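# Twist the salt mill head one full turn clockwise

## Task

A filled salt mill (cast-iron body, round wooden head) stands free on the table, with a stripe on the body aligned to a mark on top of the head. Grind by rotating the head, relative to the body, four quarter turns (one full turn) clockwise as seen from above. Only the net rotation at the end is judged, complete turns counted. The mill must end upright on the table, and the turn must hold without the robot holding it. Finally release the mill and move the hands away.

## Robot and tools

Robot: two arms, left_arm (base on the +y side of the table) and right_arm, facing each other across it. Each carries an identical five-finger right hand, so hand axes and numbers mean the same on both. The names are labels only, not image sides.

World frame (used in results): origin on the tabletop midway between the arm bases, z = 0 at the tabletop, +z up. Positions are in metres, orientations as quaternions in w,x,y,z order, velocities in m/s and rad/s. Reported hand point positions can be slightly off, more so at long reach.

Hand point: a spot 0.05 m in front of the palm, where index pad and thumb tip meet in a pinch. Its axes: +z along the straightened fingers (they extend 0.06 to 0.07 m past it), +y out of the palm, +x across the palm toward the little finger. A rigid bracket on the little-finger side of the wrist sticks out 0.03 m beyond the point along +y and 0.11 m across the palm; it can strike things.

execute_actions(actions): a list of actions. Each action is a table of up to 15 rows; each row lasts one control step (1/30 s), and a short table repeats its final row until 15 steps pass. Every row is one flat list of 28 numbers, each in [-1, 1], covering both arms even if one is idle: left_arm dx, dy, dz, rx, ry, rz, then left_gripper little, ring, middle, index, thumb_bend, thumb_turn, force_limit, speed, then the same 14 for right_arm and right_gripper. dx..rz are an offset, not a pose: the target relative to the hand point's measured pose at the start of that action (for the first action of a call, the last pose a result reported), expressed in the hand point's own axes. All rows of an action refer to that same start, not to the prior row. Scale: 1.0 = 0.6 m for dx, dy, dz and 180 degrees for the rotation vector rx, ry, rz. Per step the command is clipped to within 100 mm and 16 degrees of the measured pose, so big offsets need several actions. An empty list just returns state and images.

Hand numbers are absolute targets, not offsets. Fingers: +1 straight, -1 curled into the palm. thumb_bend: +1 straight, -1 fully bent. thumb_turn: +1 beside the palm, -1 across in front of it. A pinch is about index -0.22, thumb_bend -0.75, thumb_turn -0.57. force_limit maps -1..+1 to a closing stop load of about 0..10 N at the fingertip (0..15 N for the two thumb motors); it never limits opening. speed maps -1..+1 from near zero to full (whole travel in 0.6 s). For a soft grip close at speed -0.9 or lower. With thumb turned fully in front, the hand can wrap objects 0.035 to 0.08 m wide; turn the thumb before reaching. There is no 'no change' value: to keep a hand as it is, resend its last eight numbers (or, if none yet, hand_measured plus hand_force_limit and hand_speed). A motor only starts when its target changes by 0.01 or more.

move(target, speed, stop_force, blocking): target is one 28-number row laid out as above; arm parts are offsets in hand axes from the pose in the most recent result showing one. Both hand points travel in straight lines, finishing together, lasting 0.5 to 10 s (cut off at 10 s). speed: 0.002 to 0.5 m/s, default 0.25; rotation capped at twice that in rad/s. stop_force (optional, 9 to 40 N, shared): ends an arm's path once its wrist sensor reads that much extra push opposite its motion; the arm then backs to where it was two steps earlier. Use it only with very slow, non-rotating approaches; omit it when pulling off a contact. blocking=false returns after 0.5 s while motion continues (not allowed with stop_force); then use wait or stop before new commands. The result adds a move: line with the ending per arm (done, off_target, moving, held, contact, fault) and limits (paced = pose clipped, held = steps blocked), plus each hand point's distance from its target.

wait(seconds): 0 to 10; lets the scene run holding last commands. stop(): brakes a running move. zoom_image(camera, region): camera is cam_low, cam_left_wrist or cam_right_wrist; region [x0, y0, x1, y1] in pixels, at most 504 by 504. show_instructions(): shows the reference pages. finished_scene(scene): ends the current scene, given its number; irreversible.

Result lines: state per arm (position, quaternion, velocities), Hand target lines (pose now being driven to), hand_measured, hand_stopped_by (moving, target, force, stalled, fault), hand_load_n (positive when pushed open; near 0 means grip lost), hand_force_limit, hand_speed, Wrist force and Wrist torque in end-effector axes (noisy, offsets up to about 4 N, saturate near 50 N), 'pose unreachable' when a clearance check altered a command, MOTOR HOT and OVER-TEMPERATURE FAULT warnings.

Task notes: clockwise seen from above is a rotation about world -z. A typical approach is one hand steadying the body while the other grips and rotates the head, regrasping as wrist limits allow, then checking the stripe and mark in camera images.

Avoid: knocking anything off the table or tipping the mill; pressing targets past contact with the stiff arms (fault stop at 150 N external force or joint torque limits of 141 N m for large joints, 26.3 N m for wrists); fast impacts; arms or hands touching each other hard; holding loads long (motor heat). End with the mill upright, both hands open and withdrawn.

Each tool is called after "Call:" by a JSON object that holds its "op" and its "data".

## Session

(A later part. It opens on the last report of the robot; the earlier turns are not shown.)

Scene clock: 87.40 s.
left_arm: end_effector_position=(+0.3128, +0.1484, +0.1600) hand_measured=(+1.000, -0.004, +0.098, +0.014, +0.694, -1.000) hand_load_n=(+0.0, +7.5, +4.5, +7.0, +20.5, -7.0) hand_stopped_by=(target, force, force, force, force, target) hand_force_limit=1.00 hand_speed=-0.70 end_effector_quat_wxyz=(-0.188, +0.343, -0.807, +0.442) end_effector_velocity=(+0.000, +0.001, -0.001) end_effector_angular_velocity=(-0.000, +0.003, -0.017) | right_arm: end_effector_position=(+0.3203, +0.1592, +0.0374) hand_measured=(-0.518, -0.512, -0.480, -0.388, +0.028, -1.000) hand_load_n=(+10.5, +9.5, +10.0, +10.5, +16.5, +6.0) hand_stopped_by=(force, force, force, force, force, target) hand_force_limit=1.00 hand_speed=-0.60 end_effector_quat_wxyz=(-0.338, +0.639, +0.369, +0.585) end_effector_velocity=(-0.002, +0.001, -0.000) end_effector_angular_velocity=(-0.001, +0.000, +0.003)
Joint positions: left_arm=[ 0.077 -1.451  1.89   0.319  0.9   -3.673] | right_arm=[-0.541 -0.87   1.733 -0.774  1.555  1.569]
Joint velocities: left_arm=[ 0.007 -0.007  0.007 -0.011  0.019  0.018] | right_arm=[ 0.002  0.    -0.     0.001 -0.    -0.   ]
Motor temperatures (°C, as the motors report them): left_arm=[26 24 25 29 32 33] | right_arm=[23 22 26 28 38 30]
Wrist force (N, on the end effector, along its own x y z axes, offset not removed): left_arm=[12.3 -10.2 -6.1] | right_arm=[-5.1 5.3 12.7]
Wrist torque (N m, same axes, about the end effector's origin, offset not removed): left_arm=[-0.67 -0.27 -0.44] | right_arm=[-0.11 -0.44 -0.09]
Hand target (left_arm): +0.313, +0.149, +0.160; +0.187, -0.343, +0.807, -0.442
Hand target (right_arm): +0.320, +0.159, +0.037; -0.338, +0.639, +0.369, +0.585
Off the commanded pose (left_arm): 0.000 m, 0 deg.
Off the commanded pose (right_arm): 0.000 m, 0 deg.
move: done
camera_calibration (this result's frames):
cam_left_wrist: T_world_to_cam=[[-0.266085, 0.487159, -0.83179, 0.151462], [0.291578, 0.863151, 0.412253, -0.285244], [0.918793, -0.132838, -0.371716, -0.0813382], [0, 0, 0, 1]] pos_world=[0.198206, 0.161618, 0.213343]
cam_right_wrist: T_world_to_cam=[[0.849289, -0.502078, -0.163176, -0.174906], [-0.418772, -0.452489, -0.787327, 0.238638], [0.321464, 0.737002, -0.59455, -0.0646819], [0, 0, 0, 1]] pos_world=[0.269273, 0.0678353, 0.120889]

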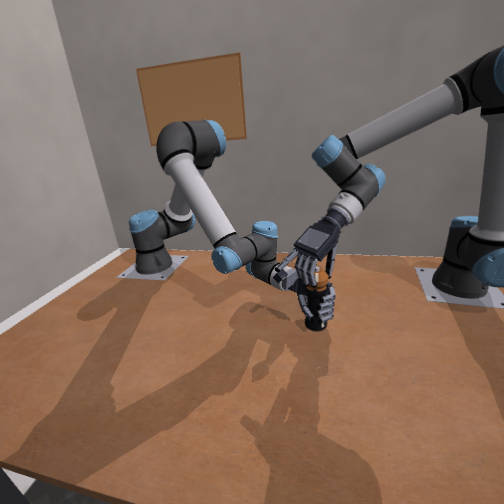

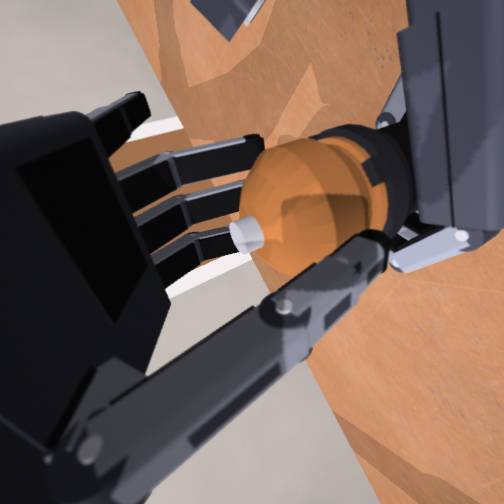

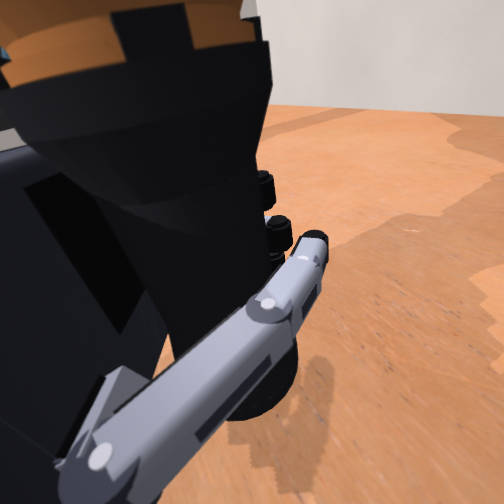

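Call:
{"op": "move", "data": {"target": [0.0215,-0.0103,0.0157,0,0.206,0.1315,1,-0.6,-0.6,-0.6,-0.85,-1,1,-0.7, 0,0,0,0,0,0,-0.95,-0.95,-0.95,-0.95,-0.95,-1,1,-0.6], "speed": 0.35}}

Call:
{"op": "move", "data": {"target": [0.0225,-0.0118,0.0185,0,0.206,0.1315,1,-0.6,-0.6,-0.6,-0.85,-1,1,-0.7, 0,0,0,0,0,0,-0.95,-0.95,-0.95,-0.95,-0.95,-1,1,-0.6], "speed": 0.35}}

Call:
{"op": "zoom_image", "data": {"camera": "cam_low", "region": [280, 255, 360, 335]}}

Scene clock: 108.57 s.
left_arm: end_effector_position=(+0.3118, +0.1313, +0.1598) hand_measured=(+1.000, -0.016, +0.078, -0.004, +0.694, -1.000) hand_load_n=(+0.0, +9.5, +11.0, +10.0, +24.5, -7.5) hand_stopped_by=(target, force, force, force, force, target) hand_force_limit=1.00 hand_speed=-0.70 end_effector_quat_wxyz=(-0.008, +0.017, -0.877, +0.481) end_effector_velocity=(+0.000, -0.000, -0.000) end_effector_angular_velocity=(+0.002, +0.002, -0.013) | right_arm: end_effector_position=(+0.3203, +0.1592, +0.0374) hand_measured=(-0.518, -0.512, -0.480, -0.388, +0.028, -1.000) hand_load_n=(+13.0, +10.5, +9.5, +9.0, +16.0, +4.0) hand_stopped_by=(force, force, force, force, force, target) hand_force_limit=1.00 hand_speed=-0.60 end_effector_quat_wxyz=(-0.338, +0.639, +0.369, +0.585) end_effector_velocity=(-0.000, +0.000, +0.001) end_effector_angular_velocity=(+0.001, -0.000, +0.001)
Joint positions: left_arm=[ 0.429 -1.479  1.892  0.174  1.814 -2.985] | right_arm=[-0.541 -0.87   1.733 -0.774  1.555  1.569]
Joint velocities: left_arm=[ 0.008  0.006 -0.007  0.006  0.018  0.011] | right_arm=[ 0.001 -0.001  0.     0.    -0.001  0.   ]
Motor temperatures (°C, as the motors report them): left_arm=[26 24 25 29 32 33] | right_arm=[23 22 26 28 38 30]
Wrist force (N, on the end effector, along its own x y z axes, offset not removed): left_arm=[8.3 -9.4 3.6] | right_arm=[-5.5 3.2 12.1]
Wrist torque (N m, same axes, about the end effector's origin, offset not removed): left_arm=[0.13 -0.08 -0.64] | right_arm=[-0.24 -0.76 0.17]
Hand target (left_arm): +0.312, +0.131, +0.160; +0.008, -0.016, +0.877, -0.480
Hand target (right_arm): +0.320, +0.159, +0.037; -0.338, +0.639, +0.369, +0.585
Off the commanded pose (left_arm): 0.000 m, 0 deg.
Off the commanded pose (right_arm): 0.000 m, 0 deg.
move: done
camera_calibration (this result's frames):
cam_left_wrist: T_world_to_cam=[[0.145094, 0.535228, -0.832153, 0.0249281], [0.809021, 0.420001, 0.411198, -0.373089], [0.56959, -0.732892, -0.372071, 0.104922], [0, 0, 0, 1]] pos_world=[0.238457, 0.220252, 0.213196]
cam_right_wrist: T_world_to_cam=[[0.84924, -0.502154, -0.163194, -0.174937], [-0.418823, -0.45244, -0.787328, 0.23866], [0.321525, 0.73698, -0.594544, -0.0646966], [0, 0, 0, 1]] pos_world=[0.269321, 0.0678139, 0.12089]

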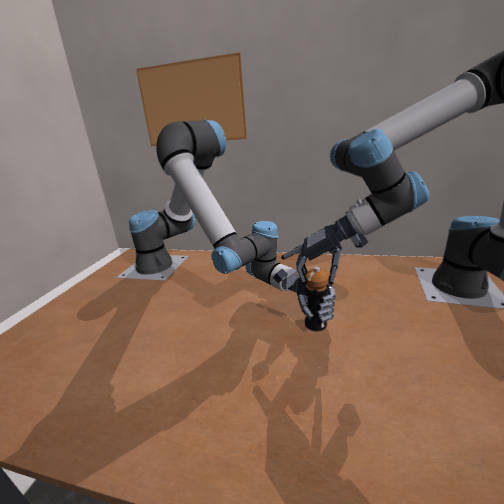

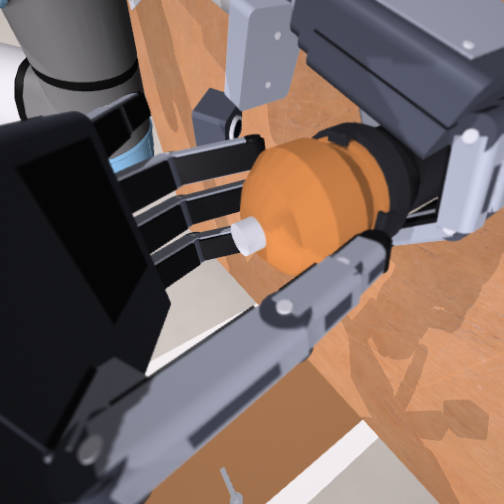

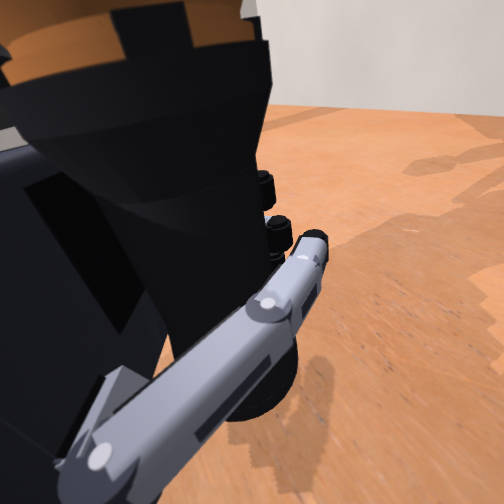

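Scene clock: 110.40 s.
left_arm: end_effector_position=(+0.2987, +0.1175, +0.1599) hand_measured=(+1.000, -0.016, +0.078, -0.006, +0.696, -1.000) hand_load_n=(+0.0, +10.5, +9.0, +6.5, +25.5, -8.0) hand_stopped_by=(target, force, force, force, force, target) hand_force_limit=1.00 hand_speed=-0.70 end_effector_quat_wxyz=(-0.172, +0.312, +0.819, -0.450) end_effector_velocity=(+0.000, +0.000, -0.000) end_effector_angular_velocity=(+0.006, -0.001, -0.014) | right_arm: end_effector_position=(+0.3203, +0.1592, +0.0374) hand_measured=(-0.518, -0.512, -0.480, -0.388, +0.028, -1.000) hand_load_n=(+8.0, +7.0, +8.5, +10.5, +17.5, +7.5) hand_stopped_by=(force, force, force, force, force, target) hand_force_limit=1.00 hand_speed=-0.60 end_effector_quat_wxyz=(-0.338, +0.639, +0.369, +0.585) end_effector_velocity=(+0.000, -0.000, -0.000) end_effector_angular_velocity=(-0.001, +0.000, -0.001)
Joint positions: left_arm=[ 0.661 -1.103  1.514  0.746  2.515 -2.068] | right_arm=[-0.541 -0.87   1.733 -0.774  1.555  1.569]
Joint velocities: left_arm=[ 0.001  0.011 -0.011  0.027  0.003  0.027] | right_arm=[-0.     0.    -0.     0.001  0.001 -0.   ]
Motor temperatures (°C, as the motors report them): left_arm=[26 24 25 29 32 33] | right_arm=[23 22 26 28 38 30]
Wrist force (N, on the end effector, along its own x y z axes, offset not removed): left_arm=[13.8 -8.0 -2.4] | right_arm=[2.0 11.4 -3.2]
Wrist torque (N m, same axes, about the end effector's origin, offset not removed): left_arm=[0.20 -0.01 -0.59] | right_arm=[0.20 0.22 1.01]
Hand target (left_arm): +0.299, +0.118, +0.160; -0.173, +0.313, +0.819, -0.449
Hand target (right_arm): +0.320, +0.159, +0.037; -0.338, +0.639, +0.369, +0.585
Off the commanded pose (left_arm): 0.000 m, 0 deg.
Off the commanded pose (right_arm): 0.000 m, 0 deg.
move: done
camera_calibration (this result's frames):
cam_left_wrist: T_world_to_cam=[[0.475428, 0.283513, -0.83282, -0.0346818], [0.874223, -0.258243, 0.411151, -0.296491], [-0.0985032, -0.923543, -0.370629, 0.324063], [0, 0, 0, 1]] pos_world=[0.307609, 0.232552, 0.213126]
cam_right_wrist: T_world_to_cam=[[0.849241, -0.502152, -0.163195, -0.174943], [-0.418823, -0.45244, -0.787328, 0.238662], [0.321523, 0.736981, -0.594543, -0.064697], [0, 0, 0, 1]] pos_world=[0.269328, 0.0678123, 0.12089]

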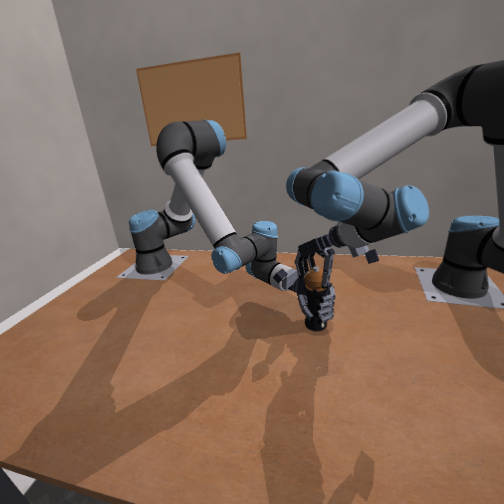

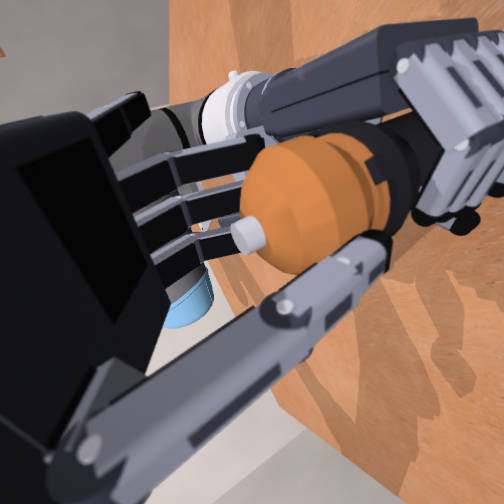

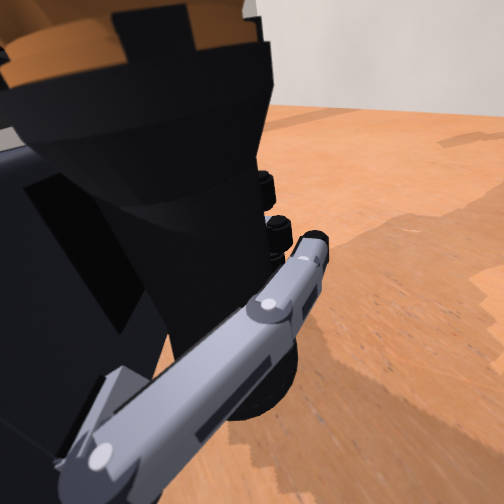

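Region (280, 255, 360, 335) of cam_low's 504x504 image, scaled by 6.300, with more detail than that image has.

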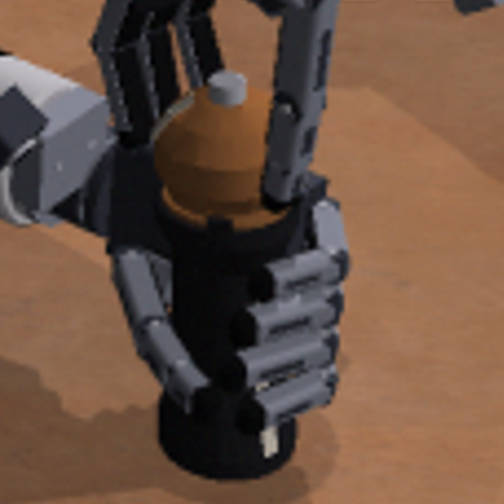

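Call:
{"op": "move", "data": {"target": [0.0075,-0.005,-0.0602,0,-0.309,-0.197,1,0.33,0.36,0.33,1,-1,1,0.8, 0,0,0,0,0,0,-0.95,-0.95,-0.95,-0.95,-0.95,-1,1,-0.6], "speed": 0.5}}

Call:
{"op": "move", "data": {"target": [0.011,0.0527,-0.0123,0,-0.309,-0.197,1,0.33,0.36,0.33,1,-1,1,0.8, 0,0,0,0,0,0,-0.95,-0.95,-0.95,-0.95,-0.95,-1,1,-0.6], "speed": 0.5}}

Call:
{"op": "move", "data": {"target": [0,0,0,0,0,0,1,-0.5,-0.5,-0.5,-0.8,-1,1,-0.6, 0,0,0,0,0,0,-0.95,-0.95,-0.95,-0.95,-0.95,-1,1,-0.6]}}

Scene clock: 122.83 s.
left_arm: end_effector_position=(+0.3147, +0.1422, +0.1820) hand_measured=(+1.000, +0.330, +0.360, +0.330, +1.000, -1.000) hand_load_n=(+0.0, +0.0, +0.0, +0.0, +0.0, +0.0) hand_stopped_by=(target, target, target, target, target, target) hand_force_limit=1.00 hand_speed=0.80 end_effector_quat_wxyz=(-0.100, +0.184, -0.857, +0.471) end_effector_velocity=(+0.000, -0.000, -0.000) end_effector_angular_velocity=(+0.004, -0.002, +0.016) | right_arm: end_effector_position=(+0.3203, +0.1592, +0.0374) hand_measured=(-0.518, -0.512, -0.480, -0.388, +0.028, -1.000) hand_load_n=(+6.5, +6.5, +8.0, +10.5, +17.5, +7.5) hand_stopped_by=(force, force, force, force, force, target) hand_force_limit=1.00 hand_speed=-0.60 end_effector_quat_wxyz=(-0.338, +0.639, +0.369, +0.585) end_effector_velocity=(-0.000, -0.000, +0.000) end_effector_angular_velocity=(-0.000, -0.000, -0.000)
Joint positions: left_arm=[ 0.239 -1.555  1.913  0.228  1.332 -3.299] | right_arm=[-0.541 -0.87   1.733 -0.774  1.555  1.569]
Joint velocities: left_arm=[-0.009  0.003 -0.003  0.005 -0.023 -0.012] | right_arm=[ 0.     0.    -0.     0.     0.001 -0.   ]
Motor temperatures (°C, as the motors report them): left_arm=[26 24 25 29 32 33] | right_arm=[23 22 26 28 38 30]
Wrist force (N, on the end effector, along its own x y z axes, offset not removed): left_arm=[-3.2 -0.7 -1.6] | right_arm=[0.7 0.3 1.5]
Wrist torque (N m, same axes, about the end effector's origin, offset not removed): left_arm=[-0.23 0.75 -0.18] | right_arm=[0.11 0.14 -0.22]
Hand target (left_arm): +0.315, +0.142, +0.182; +0.101, -0.184, +0.857, -0.470
Hand target (right_arm): +0.320, +0.159, +0.037; -0.338, +0.639, +0.369, +0.585
Off the commanded pose (left_arm): 0.000 m, 0 deg.
Off the commanded pose (right_arm): 0.000 m, 0 deg.
move: done
camera_calibration (this result's frames):
cam_left_wrist: T_world_to_cam=[[-0.0649493, 0.549941, -0.832674, 0.101209], [0.592957, 0.692414, 0.411054, -0.359857], [0.802611, -0.467042, -0.371063, 0.00820337], [0, 0, 0, 1]] pos_world=[0.213369, 0.197343, 0.235239]
cam_right_wrist: T_world_to_cam=[[0.84925, -0.502138, -0.163195, -0.174934], [-0.418815, -0.452447, -0.787328, 0.238658], [0.32151, 0.736987, -0.594544, -0.064694], [0, 0, 0, 1]] pos_world=[0.269316, 0.0678174, 0.12089]

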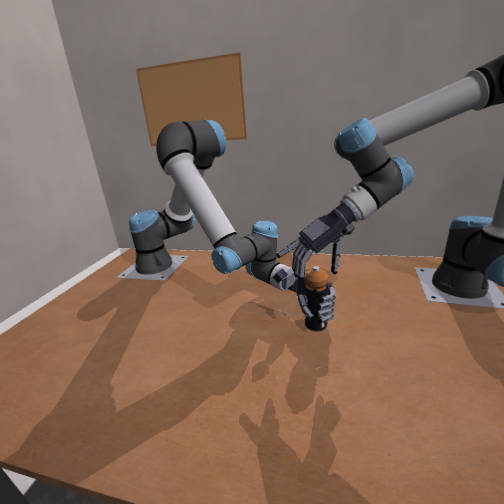

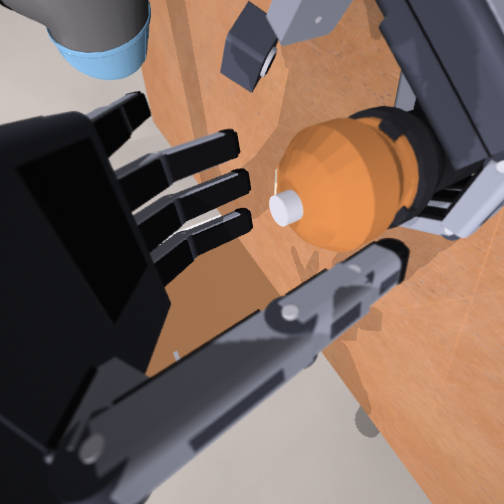

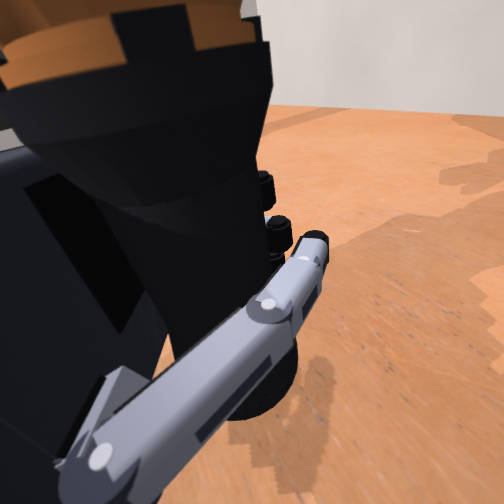

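Scene clock: 124.87 s.
left_arm: end_effector_position=(+0.2993, +0.1602, +0.1600) hand_measured=(+1.000, +0.330, +0.360, +0.330, +1.000, -1.000) hand_load_n=(+0.0, +0.0, +0.0, +0.0, +0.0, +0.0) hand_stopped_by=(target, target, target, target, target, target) hand_force_limit=1.00 hand_speed=0.80 end_effector_quat_wxyz=(-0.339, +0.620, -0.620, +0.341) end_effector_velocity=(-0.000, +0.000, -0.000) end_effector_angular_velocity=(+0.005, -0.000, +0.013) | right_arm: end_effector_position=(+0.3203, +0.1592, +0.0374) hand_measured=(-0.518, -0.512, -0.480, -0.388, +0.028, -1.000) hand_load_n=(+6.5, +6.5, +8.0, +10.5, +17.5, +7.5) hand_stopped_by=(force, force, force, force, force, target) hand_force_limit=1.00 hand_speed=-0.60 end_effector_quat_wxyz=(-0.338, +0.639, +0.369, +0.585) end_effector_velocity=(-0.000, +0.000, +0.001) end_effector_angular_velocity=(+0.002, -0.000, +0.001)
Joint positions: left_arm=[-0.01  -1.051  1.595  1.197  0.576 -4.917] | right_arm=[-0.541 -0.87   1.733 -0.774  1.555  1.569]
Joint velocities: left_arm=[ 0.001  0.008 -0.006  0.02   0.002 -0.022] | right_arm=[ 0.    -0.001  0.    -0.001 -0.001  0.001]
Motor temperatures (°C, as the motors report them): left_arm=[26 24 25 29 32 33] | right_arm=[23 22 26 28 38 30]
Wrist force (N, on the end effector, along its own x y z axes, offset not removed): left_arm=[0.8 1.9 -0.1] | right_arm=[1.4 -0.3 1.5]
Wrist torque (N m, same axes, about the end effector's origin, offset not removed): left_arm=[0.03 -0.04 -0.15] | right_arm=[-0.04 0.01 -0.28]
Hand target (left_arm): +0.299, +0.160, +0.160; -0.340, +0.620, -0.619, +0.341
Hand target (right_arm): +0.320, +0.159, +0.037; -0.338, +0.639, +0.369, +0.585
Off the commanded pose (left_arm): 0.001 m, 0 deg.
Off the commanded pose (right_arm): 0.000 m, 0 deg.
move: done; limits=paced
camera_calibration (this result's frames):
cam_left_wrist: T_world_to_cam=[[-0.527985, 0.165643, -0.832943, 0.272204], [-0.388382, 0.825127, 0.410275, -0.0815848], [0.755243, 0.540119, -0.371321, -0.12635], [0, 0, 0, 1]] pos_world=[0.207459, 0.0904733, 0.213286]
cam_right_wrist: T_world_to_cam=[[0.84925, -0.502138, -0.163195, -0.174934], [-0.418815, -0.452447, -0.787328, 0.238658], [0.32151, 0.736987, -0.594544, -0.064694], [0, 0, 0, 1]] pos_world=[0.269316, 0.0678173, 0.12089]

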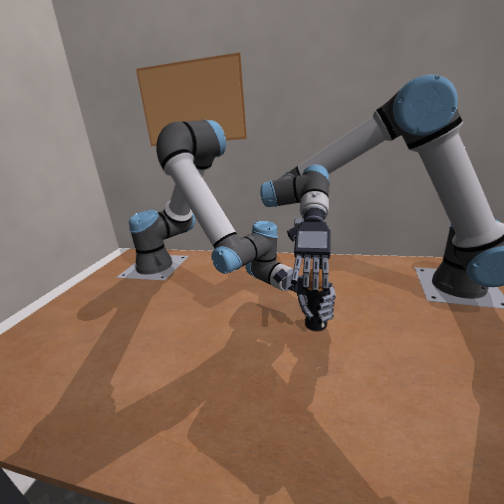

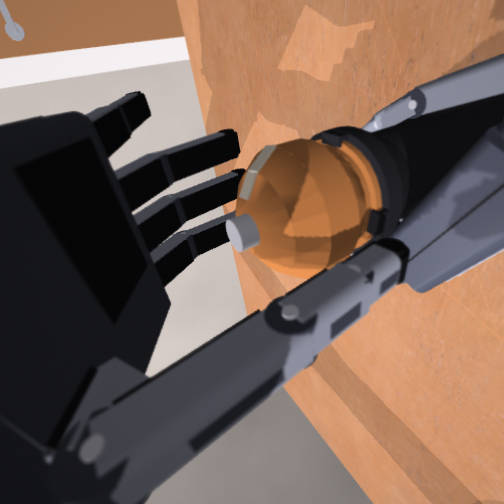

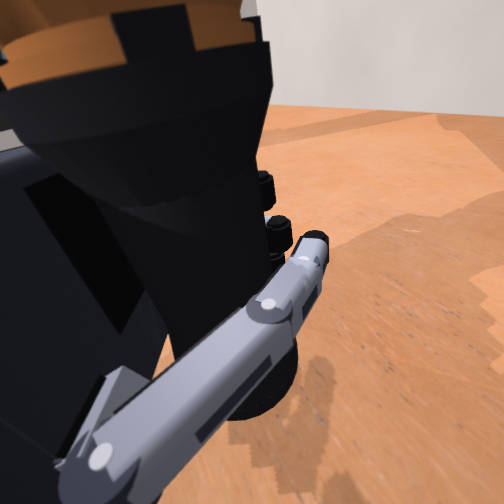

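Scene clock: 125.93 s.
left_arm: end_effector_position=(+0.2993, +0.1603, +0.1600) hand_measured=(+1.000, -0.008, +0.102, +0.012, +0.702, -1.000) hand_load_n=(+0.0, +12.5, +6.0, +12.5, +14.5, +1.5) hand_stopped_by=(target, force, force, force, force, target) hand_force_limit=1.00 hand_speed=-0.60 end_effector_quat_wxyz=(-0.339, +0.620, -0.620, +0.341) end_effector_velocity=(+0.000, +0.000, -0.000) end_effector_angular_velocity=(-0.000, +0.000, +0.000) | right_arm: end_effector_position=(+0.3202, +0.1593, +0.0374) hand_measured=(-0.518, -0.512, -0.480, -0.388, +0.028, -1.000) hand_load_n=(+5.0, +5.5, +8.0, +11.0, +17.0, +7.5) hand_stopped_by=(force, force, force, force, force, target) hand_force_limit=1.00 hand_speed=-0.60 end_effector_quat_wxyz=(-0.338, +0.639, +0.369, +0.585) end_effector_velocity=(-0.000, +0.000, +0.000) end_effector_angular_velocity=(+0.001, +0.001, -0.000)
Joint positions: left_arm=[-0.01  -1.051  1.595  1.197  0.576 -4.917] | right_arm=[-0.541 -0.87   1.733 -0.774  1.555  1.569]
Joint velocities: left_arm=[ 0. -0.  0. -0.  0. -0.] | right_arm=[ 0.001 -0.001 -0.     0.     0.001  0.001]
Motor temperatures (°C, as the motors report them): left_arm=[26 24 25 29 32 33] | right_arm=[23 22 26 28 38 30]
Wrist force (N, on the end effector, along its own x y z axes, offset not removed): left_arm=[-0.9 -8.7 16.9] | right_arm=[-0.3 -15.7 -6.6]
Wrist torque (N m, same axes, about the end effector's origin, offset not removed): left_arm=[-0.11 -0.06 -0.44] | right_arm=[-0.51 1.04 -1.76]
Hand target (left_arm): +0.299, +0.160, +0.160; -0.339, +0.620, -0.620, +0.341
Hand target (right_arm): +0.320, +0.159, +0.037; -0.338, +0.639, +0.369, +0.585
Off the commanded pose (left_arm): 0.000 m, 0 deg.
Off the commanded pose (right_arm): 0.000 m, 0 deg.
move: done
camera_calibration (this result's frames):
cam_left_wrist: T_world_to_cam=[[-0.527994, 0.165579, -0.83295, 0.272232], [-0.388439, 0.825114, 0.410247, -0.0815585], [0.755207, 0.540158, -0.371338, -0.12637], [0, 0, 0, 1]] pos_world=[0.207492, 0.0904791, 0.213289]
cam_right_wrist: T_world_to_cam=[[0.849333, -0.501997, -0.163195, -0.174859], [-0.41874, -0.452517, -0.787328, 0.238621], [0.321388, 0.73704, -0.594544, -0.0646663], [0, 0, 0, 1]] pos_world=[0.269217, 0.0678629, 0.12089]

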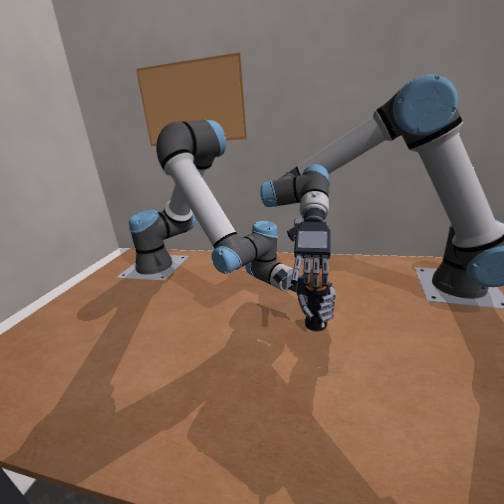

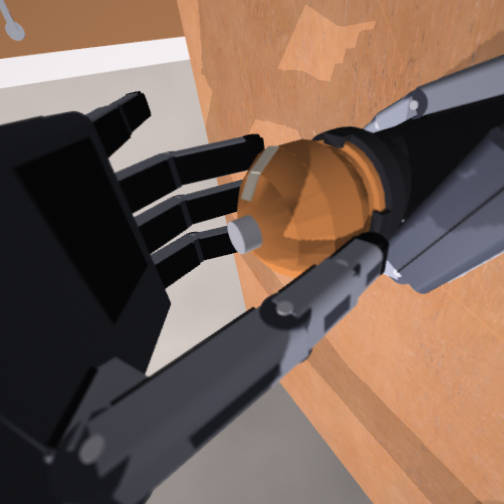

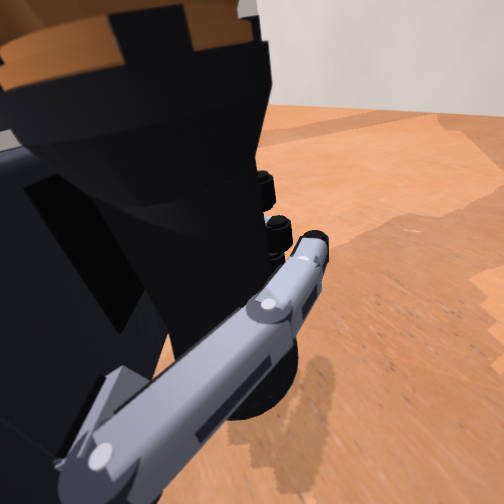

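Repeating the same stroke and return.

Call:
{"op": "move", "data": {"target": [0.02,-0.0118,0.018,0,0.2062,0.1312,1,-0.55,-0.55,-0.55,-0.85,-1,1,-0.7, 0,0,0,0,0,0,-1,-1,-1,-0.95,-0.95,-1,1,-0.6], "speed": 0.35}}

Call:
{"op": "move", "data": {"target": [0.021,-0.0106,0.0162,0,0.2062,0.1312,1,-0.6,-0.6,-0.6,-0.85,-1,1,-0.7, 0,0,0,0,0,0,-1,-1,-1,-0.95,-0.95,-1,1,-0.6], "speed": 0.35}}

Call:
{"op": "move", "data": {"target": [0.0225,-0.011,0.0172,0,0.2062,0.1312,1,-0.6,-0.6,-0.6,-0.85,-1,1,-0.7, 0,0,0,0,0,0,-1,-1,-1,-0.95,-0.95,-1,1,-0.6], "speed": 0.35}}

Call:
{"op": "move", "data": {"target": [0.006,-0.0055,-0.0595,0,-0.309,-0.197,1,0.33,0.36,0.33,1,-1,1,0.8, 0,0,0,0,0,0,-1,-1,-1,-0.95,-0.95,-1,1,-0.6], "speed": 0.5}}

Scene clock: 140.07 s.
left_arm: end_effector_position=(+0.3122, +0.1486, +0.1599) hand_measured=(+1.000, -0.008, +0.094, +0.012, +0.712, -1.000) hand_load_n=(+0.0, +11.5, +6.5, +6.0, +17.0, -5.5) hand_stopped_by=(target, force, force, force, force, target) hand_force_limit=1.00 hand_speed=-0.70 end_effector_quat_wxyz=(-0.188, +0.344, -0.806, +0.443) end_effector_velocity=(+0.000, +0.001, -0.001) end_effector_angular_velocity=(-0.001, +0.003, -0.016) | right_arm: end_effector_position=(+0.3202, +0.1593, +0.0374) hand_measured=(-0.534, -0.524, -0.488, -0.388, +0.028, -1.000) hand_load_n=(+12.5, +11.5, +10.5, +9.0, +18.0, +6.5) hand_stopped_by=(force, force, force, force, force, target) hand_force_limit=1.00 hand_speed=-0.60 end_effector_quat_wxyz=(-0.338, +0.639, +0.369, +0.585) end_effector_velocity=(+0.000, +0.000, +0.000) end_effector_angular_velocity=(-0.000, -0.000, +0.001)
Joint positions: left_arm=[ 0.074 -1.453  1.893  0.316  0.897 -3.675] | right_arm=[-0.541 -0.87   1.733 -0.774  1.555  1.569]
Joint velocities: left_arm=[ 0.007 -0.007  0.007 -0.011  0.019  0.017] | right_arm=[-0.001 -0.    -0.     0.    -0.001 -0.001]
Motor temperatures (°C, as the motors report them): left_arm=[26 24 25 29 32 33] | right_arm=[23 22 26 28 38 30]
Wrist force (N, on the end effector, along its own x y z axes, offset not removed): left_arm=[11.2 -14.2 1.0] | right_arm=[-6.8 -1.7 13.2]
Wrist torque (N m, same axes, about the end effector's origin, offset not removed): left_arm=[-0.24 -0.37 -0.38] | right_arm=[-0.35 -0.59 -1.12]
Hand target (left_arm): +0.312, +0.149, +0.160; +0.187, -0.343, +0.807, -0.444
Hand target (right_arm): +0.320, +0.159, +0.037; -0.338, +0.639, +0.369, +0.585
Off the commanded pose (left_arm): 0.000 m, 0 deg.
Off the commanded pose (right_arm): 0.000 m, 0 deg.
move: done
camera_calibration (this result's frames):
cam_left_wrist: T_world_to_cam=[[-0.265648, 0.484784, -0.833316, 0.151597], [0.290499, 0.86445, 0.410289, -0.284659], [0.919262, -0.133085, -0.370468, -0.08113], [0, 0, 0, 1]] pos_world=[0.197544, 0.161784, 0.213064]
cam_right_wrist: T_world_to_cam=[[0.849348, -0.50197, -0.163201, -0.174879], [-0.41873, -0.452527, -0.787327, 0.238625], [0.321361, 0.737052, -0.594543, -0.0646642], [0, 0, 0, 1]] pos_world=[0.269233, 0.0678612, 0.12089]

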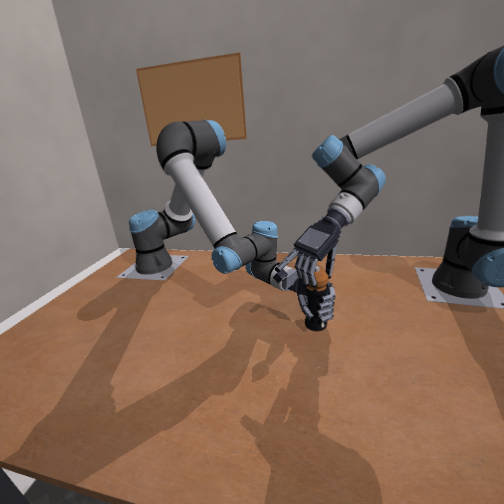

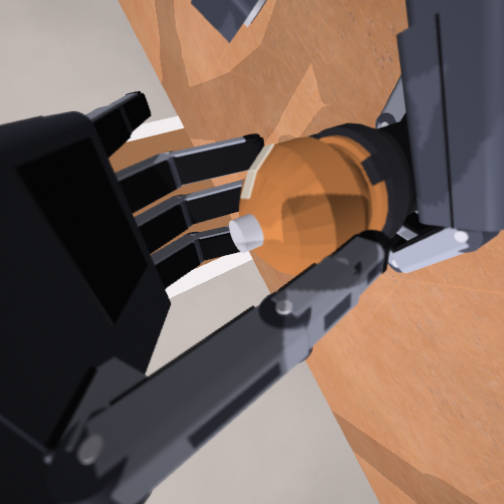

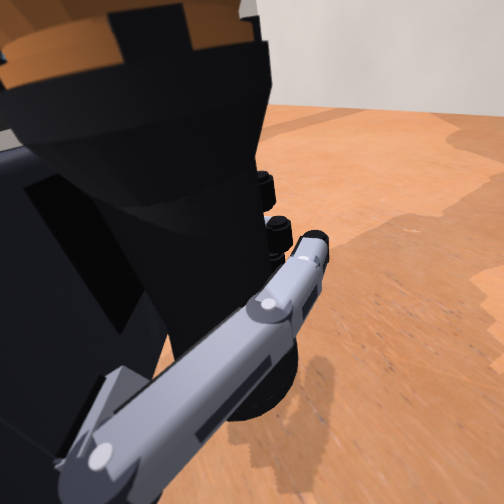

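Scene clock: 141.83 s.
left_arm: end_effector_position=(+0.3117, +0.1314, +0.1597) hand_measured=(+1.000, -0.008, +0.084, -0.002, +0.712, -1.000) hand_load_n=(+0.0, +11.5, +11.0, +8.0, +18.5, -6.5) hand_stopped_by=(target, force, force, force, force, target) hand_force_limit=1.00 hand_speed=-0.70 end_effector_quat_wxyz=(-0.008, +0.017, -0.876, +0.482) end_effector_velocity=(+0.000, -0.000, -0.000) end_effector_angular_velocity=(+0.002, +0.003, -0.012) | right_arm: end_effector_position=(+0.3202, +0.1593, +0.0374) hand_measured=(-0.534, -0.524, -0.488, -0.388, +0.028, -1.000) hand_load_n=(+14.5, +12.5, +10.5, +8.0, +17.5, +5.5) hand_stopped_by=(force, force, force, force, force, target) hand_force_limit=1.00 hand_speed=-0.60 end_effector_quat_wxyz=(-0.338, +0.639, +0.369, +0.585) end_effector_velocity=(-0.000, +0.000, -0.000) end_effector_angular_velocity=(+0.000, -0.001, +0.002)
Joint positions: left_arm=[ 0.429 -1.48   1.895  0.17   1.814 -2.986] | right_arm=[-0.541 -0.87   1.733 -0.774  1.555  1.569]
Joint velocities: left_arm=[ 0.008  0.006 -0.006  0.005  0.018  0.009] | right_arm=[ 0.001  0.    -0.    -0.001 -0.001 -0.001]
Motor temperatures (°C, as the motors report them): left_arm=[26 24 25 29 32 33] | right_arm=[23 22 26 28 38 30]
Wrist force (N, on the end effector, along its own x y z axes, offset not removed): left_arm=[6.3 -18.8 1.5] | right_arm=[-8.5 -2.7 16.1]
Wrist torque (N m, same axes, about the end effector's origin, offset not removed): left_arm=[-0.11 -0.09 -0.88] | right_arm=[-0.71 -1.04 -0.62]
Hand target (left_arm): +0.312, +0.131, +0.160; +0.008, -0.017, +0.876, -0.482
Hand target (right_arm): +0.320, +0.159, +0.037; -0.338, +0.639, +0.369, +0.585
Off the commanded pose (left_arm): 0.000 m, 0 deg.
Off the commanded pose (right_arm): 0.000 m, 0 deg.
move: done
camera_calibration (this result's frames):
cam_left_wrist: T_world_to_cam=[[0.144661, 0.532781, -0.833797, 0.0255431], [0.808703, 0.421892, 0.409887, -0.372925], [0.570152, -0.733589, -0.36983, 0.104579], [0, 0, 0, 1]] pos_world=[0.238265, 0.220443, 0.212832]
cam_right_wrist: T_world_to_cam=[[0.849346, -0.501973, -0.163201, -0.174881], [-0.418732, -0.452526, -0.787327, 0.238626], [0.321365, 0.73705, -0.594543, -0.064665], [0, 0, 0, 1]] pos_world=[0.269236, 0.06786, 0.12089]

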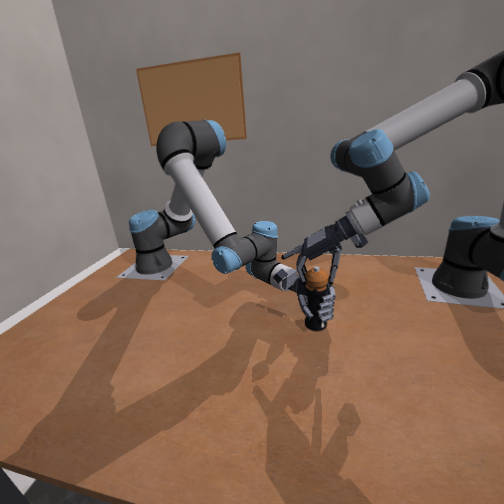

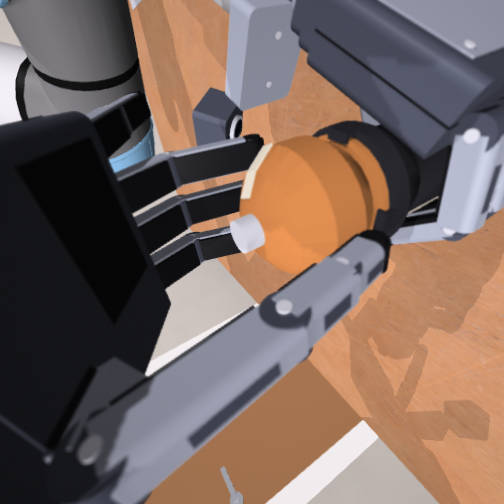

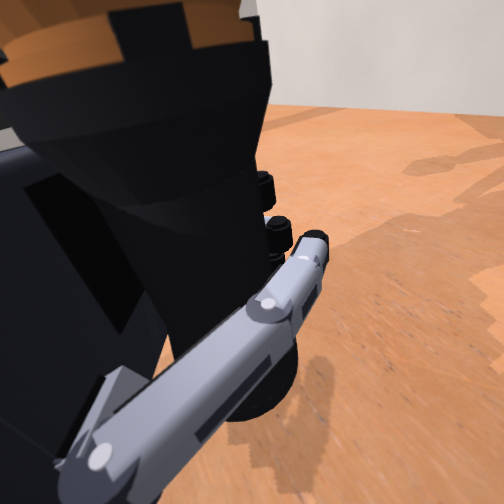

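Scene clock: 143.67 s.
left_arm: end_effector_position=(+0.2985, +0.1185, +0.1599) hand_measured=(+1.000, -0.008, +0.084, -0.002, +0.712, -1.000) hand_load_n=(+0.0, +10.0, +10.0, +7.5, +19.0, -6.0) hand_stopped_by=(target, force, force, force, force, target) hand_force_limit=1.00 hand_speed=-0.70 end_effector_quat_wxyz=(-0.172, +0.312, +0.819, -0.451) end_effector_velocity=(+0.000, +0.000, -0.000) end_effector_angular_velocity=(+0.006, +0.000, -0.013) | right_arm: end_effector_position=(+0.3202, +0.1593, +0.0374) hand_measured=(-0.534, -0.524, -0.488, -0.388, +0.028, -1.000) hand_load_n=(+13.0, +11.0, +10.0, +7.5, +18.0, +6.5) hand_stopped_by=(force, force, force, force, force, target) hand_force_limit=1.00 hand_speed=-0.60 end_effector_quat_wxyz=(-0.338, +0.639, +0.369, +0.585) end_effector_velocity=(-0.001, +0.000, -0.001) end_effector_angular_velocity=(-0.001, +0.002, +0.002)
Joint positions: left_arm=[ 0.662 -1.105  1.518  0.742  2.518 -2.069] | right_arm=[-0.541 -0.87   1.733 -0.774  1.555  1.569]
Joint velocities: left_arm=[ 0.002  0.011 -0.011  0.026  0.003  0.025] | right_arm=[ 0.     0.     0.     0.002 -0.001  0.001]
Motor temperatures (°C, as the motors report them): left_arm=[26 24 25 29 32 33] | right_arm=[23 22 26 28 38 30]
Wrist force (N, on the end effector, along its own x y z axes, offset not removed): left_arm=[3.1 -16.0 2.2] | right_arm=[-2.6 5.3 7.0]
Wrist torque (N m, same axes, about the end effector's origin, offset not removed): left_arm=[-0.17 0.44 -0.93] | right_arm=[-0.19 -0.62 0.51]
Hand target (left_arm): +0.299, +0.119, +0.160; -0.172, +0.312, +0.818, -0.450
Hand target (right_arm): +0.320, +0.159, +0.037; -0.338, +0.639, +0.369, +0.585
Off the commanded pose (left_arm): 0.000 m, 0 deg.
Off the commanded pose (right_arm): 0.000 m, 0 deg.
move: done
camera_calibration (this result's frames):
cam_left_wrist: T_world_to_cam=[[0.474295, 0.281646, -0.834098, -0.0341603], [0.874871, -0.256481, 0.410875, -0.296434], [-0.0982094, -0.924604, -0.368052, 0.324578], [0, 0, 0, 1]] pos_world=[0.30742, 0.233698, 0.212766]
cam_right_wrist: T_world_to_cam=[[0.849323, -0.502011, -0.163201, -0.174901], [-0.418754, -0.45251, -0.787324, 0.238635], [0.321395, 0.737034, -0.594547, -0.0646714], [0, 0, 0, 1]] pos_world=[0.269262, 0.0678476, 0.120889]

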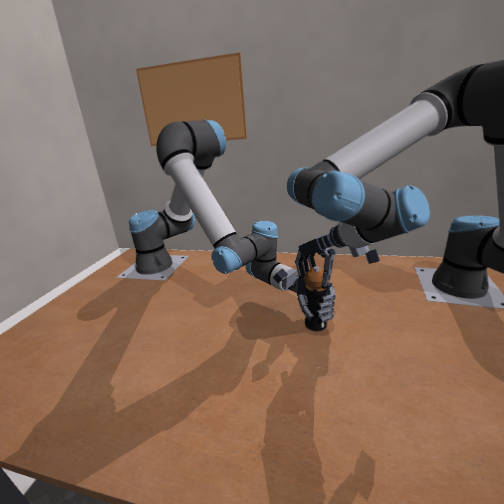

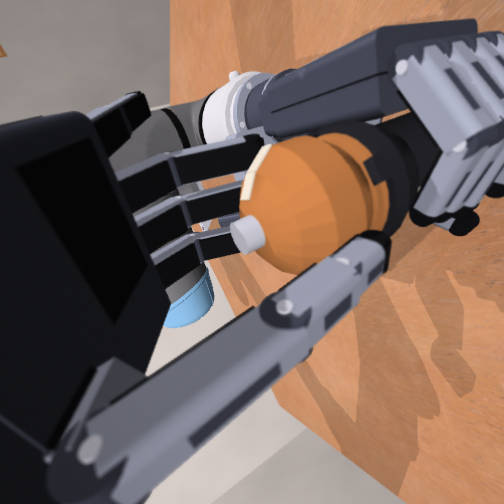

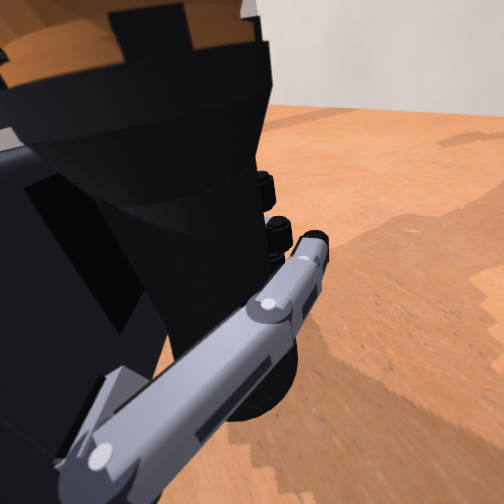

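Scene clock: 145.57 s.
left_arm: end_effector_position=(+0.3149, +0.1423, +0.1819) hand_measured=(+1.000, +0.330, +0.360, +0.330, +1.000, -1.000) hand_load_n=(+0.0, +0.0, +0.0, +0.0, +0.0, +0.0) hand_stopped_by=(target, target, target, target, target, target) hand_force_limit=1.00 hand_speed=0.80 end_effector_quat_wxyz=(-0.099, +0.184, -0.857, +0.472) end_effector_velocity=(+0.000, -0.000, -0.000) end_effector_angular_velocity=(+0.005, -0.003, +0.015) | right_arm: end_effector_position=(+0.3202, +0.1593, +0.0374) hand_measured=(-0.534, -0.524, -0.488, -0.388, +0.028, -1.000) hand_load_n=(+10.5, +9.5, +9.5, +8.5, +18.5, +7.5) hand_stopped_by=(force, force, force, force, force, target) hand_force_limit=1.00 hand_speed=-0.60 end_effector_quat_wxyz=(-0.338, +0.639, +0.369, +0.585) end_effector_velocity=(+0.001, -0.000, +0.001) end_effector_angular_velocity=(+0.001, -0.001, -0.002)
Joint positions: left_arm=[ 0.24  -1.556  1.914  0.225  1.333 -3.3  ] | right_arm=[-0.541 -0.87   1.733 -0.774  1.555  1.569]
Joint velocities: left_arm=[-0.009  0.003 -0.003  0.006 -0.022 -0.01 ] | right_arm=[-0.001 -0.    -0.    -0.001  0.001  0.   ]
Motor temperatures (°C, as the motors report them): left_arm=[26 24 25 29 32 33] | right_arm=[23 22 26 28 38 30]
Wrist force (N, on the end effector, along its own x y z axes, offset not removed): left_arm=[1.1 0.2 -2.2] | right_arm=[-0.3 -1.2 0.6]
Wrist torque (N m, same axes, about the end effector's origin, offset not removed): left_arm=[-0.09 0.04 -0.05] | right_arm=[-0.09 0.22 -0.27]
Hand target (left_arm): +0.315, +0.142, +0.182; +0.100, -0.185, +0.856, -0.471
Hand target (right_arm): +0.320, +0.159, +0.037; -0.338, +0.639, +0.369, +0.585
Off the commanded pose (left_arm): 0.000 m, 0 deg.
Off the commanded pose (right_arm): 0.000 m, 0 deg.
move: done
camera_calibration (this result's frames):
cam_left_wrist: T_world_to_cam=[[-0.0662808, 0.547664, -0.834069, 0.102091], [0.592879, 0.693959, 0.408552, -0.35972], [0.802559, -0.467423, -0.370695, 0.00807245], [0, 0, 0, 1]] pos_world=[0.213559, 0.197492, 0.235108]
cam_right_wrist: T_world_to_cam=[[0.849323, -0.502011, -0.163201, -0.174901], [-0.418754, -0.45251, -0.787324, 0.238635], [0.321396, 0.737034, -0.594547, -0.0646714], [0, 0, 0, 1]] pos_world=[0.269262, 0.0678476, 0.120889]

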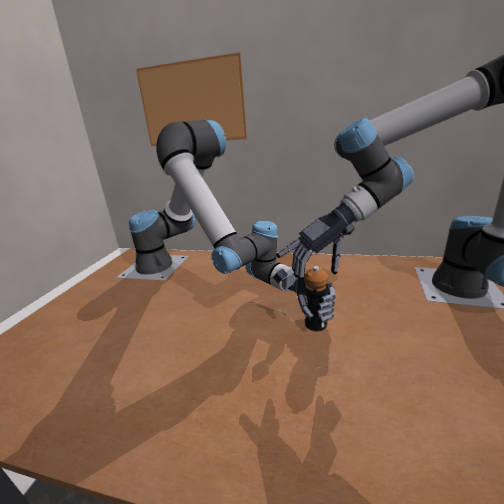

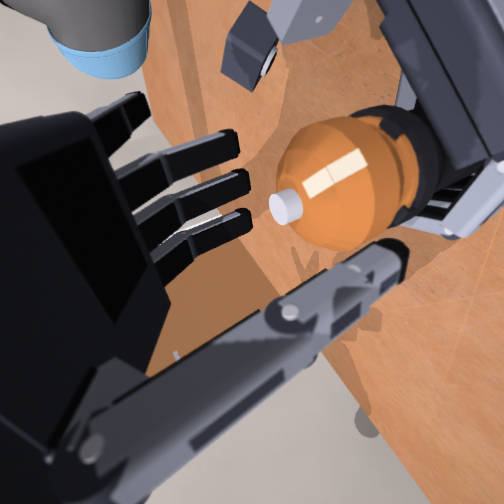

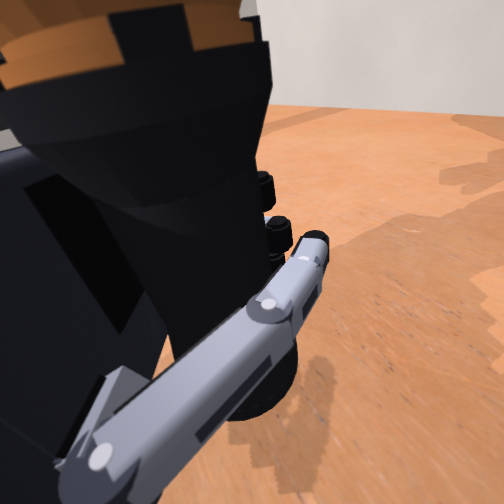

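Call:
{"op": "execute_actions", "data": {"actions": []}}

Scene clock: 170.37 s.
left_arm: end_effector_position=(+0.3149, +0.1423, +0.1819) hand_measured=(+1.000, +0.330, +0.360, +0.330, +1.000, -1.000) hand_load_n=(+0.0, +0.0, +0.0, +0.0, +0.0, +0.0) hand_stopped_by=(target, target, target, target, target, target) hand_force_limit=1.00 hand_speed=0.80 end_effector_quat_wxyz=(-0.100, +0.185, -0.856, +0.471) end_effector_velocity=(-0.000, +0.000, -0.000) end_effector_angular_velocity=(+0.000, +0.000, -0.000) | right_arm: end_effector_position=(+0.3202, +0.1593, +0.0374) hand_measured=(-0.534, -0.524, -0.488, -0.388, +0.028, -1.000) hand_load_n=(+10.5, +9.5, +9.5, +8.5, +18.5, +7.5) hand_stopped_by=(force, force, force, force, force, target) hand_force_limit=1.00 hand_speed=-0.60 end_effector_quat_wxyz=(-0.338, +0.639, +0.369, +0.585) end_effector_velocity=(+0.000, -0.000, +0.000) end_effector_angular_velocity=(+0.000, -0.000, -0.002)
Joint positions: left_arm=[ 0.239 -1.556  1.914  0.226  1.331 -3.301] | right_arm=[-0.541 -0.87   1.733 -0.774  1.555  1.569]
Joint velocities: left_arm=[-0.  0.  0.  0.  0. -0.] | right_arm=[-0.    -0.     0.    -0.     0.002  0.   ]
Motor temperatures (°C, as the motors report them): left_arm=[26 24 25 29 32 33] | right_arm=[23 22 26 28 38 30]
Wrist force (N, on the end effector, along its own x y z axes, offset not removed): left_arm=[0.7 -2.1 -0.3] | right_arm=[-0.7 -1.3 -1.0]
Wrist torque (N m, same axes, about the end effector's origin, offset not removed): left_arm=[-0.37 0.04 -0.03] | right_arm=[0.04 0.32 -0.26]
Hand target (left_arm): +0.315, +0.142, +0.182; +0.100, -0.185, +0.856, -0.471
Hand target (right_arm): +0.320, +0.159, +0.037; -0.338, +0.639, +0.369, +0.585
Off the commanded pose (left_arm): 0.000 m, 0 deg.
Off the commanded pose (right_arm): 0.000 m, 0 deg.
camera_calibration (this result's frames):
cam_left_wrist: T_world_to_cam=[[-0.0669864, 0.54789, -0.833864, 0.102233], [0.591493, 0.694855, 0.409038, -0.35949], [0.803523, -0.465825, -0.370619, 0.00747565], [0, 0, 0, 1]] pos_world=[0.213477, 0.197263, 0.235064]
cam_right_wrist: T_world_to_cam=[[0.849323, -0.502011, -0.163201, -0.174901], [-0.418754, -0.45251, -0.787325, 0.238635], [0.321396, 0.737034, -0.594547, -0.0646714], [0, 0, 0, 1]] pos_world=[0.269262, 0.0678476, 0.120889]

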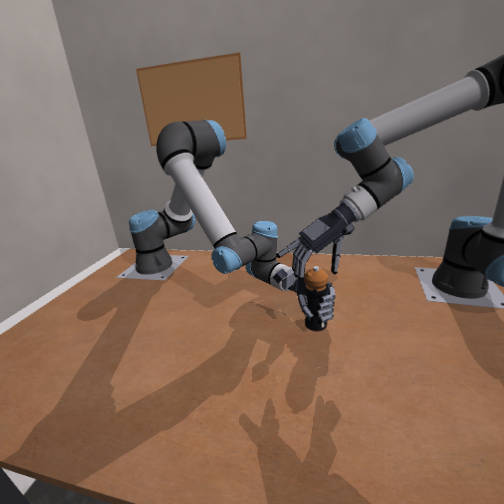

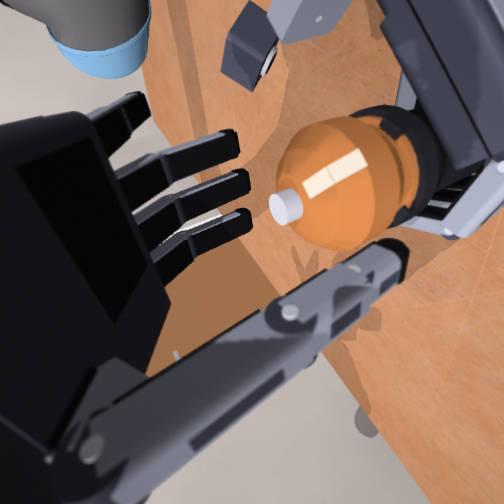

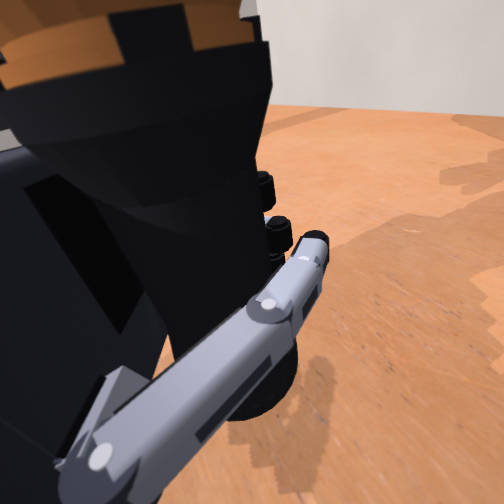

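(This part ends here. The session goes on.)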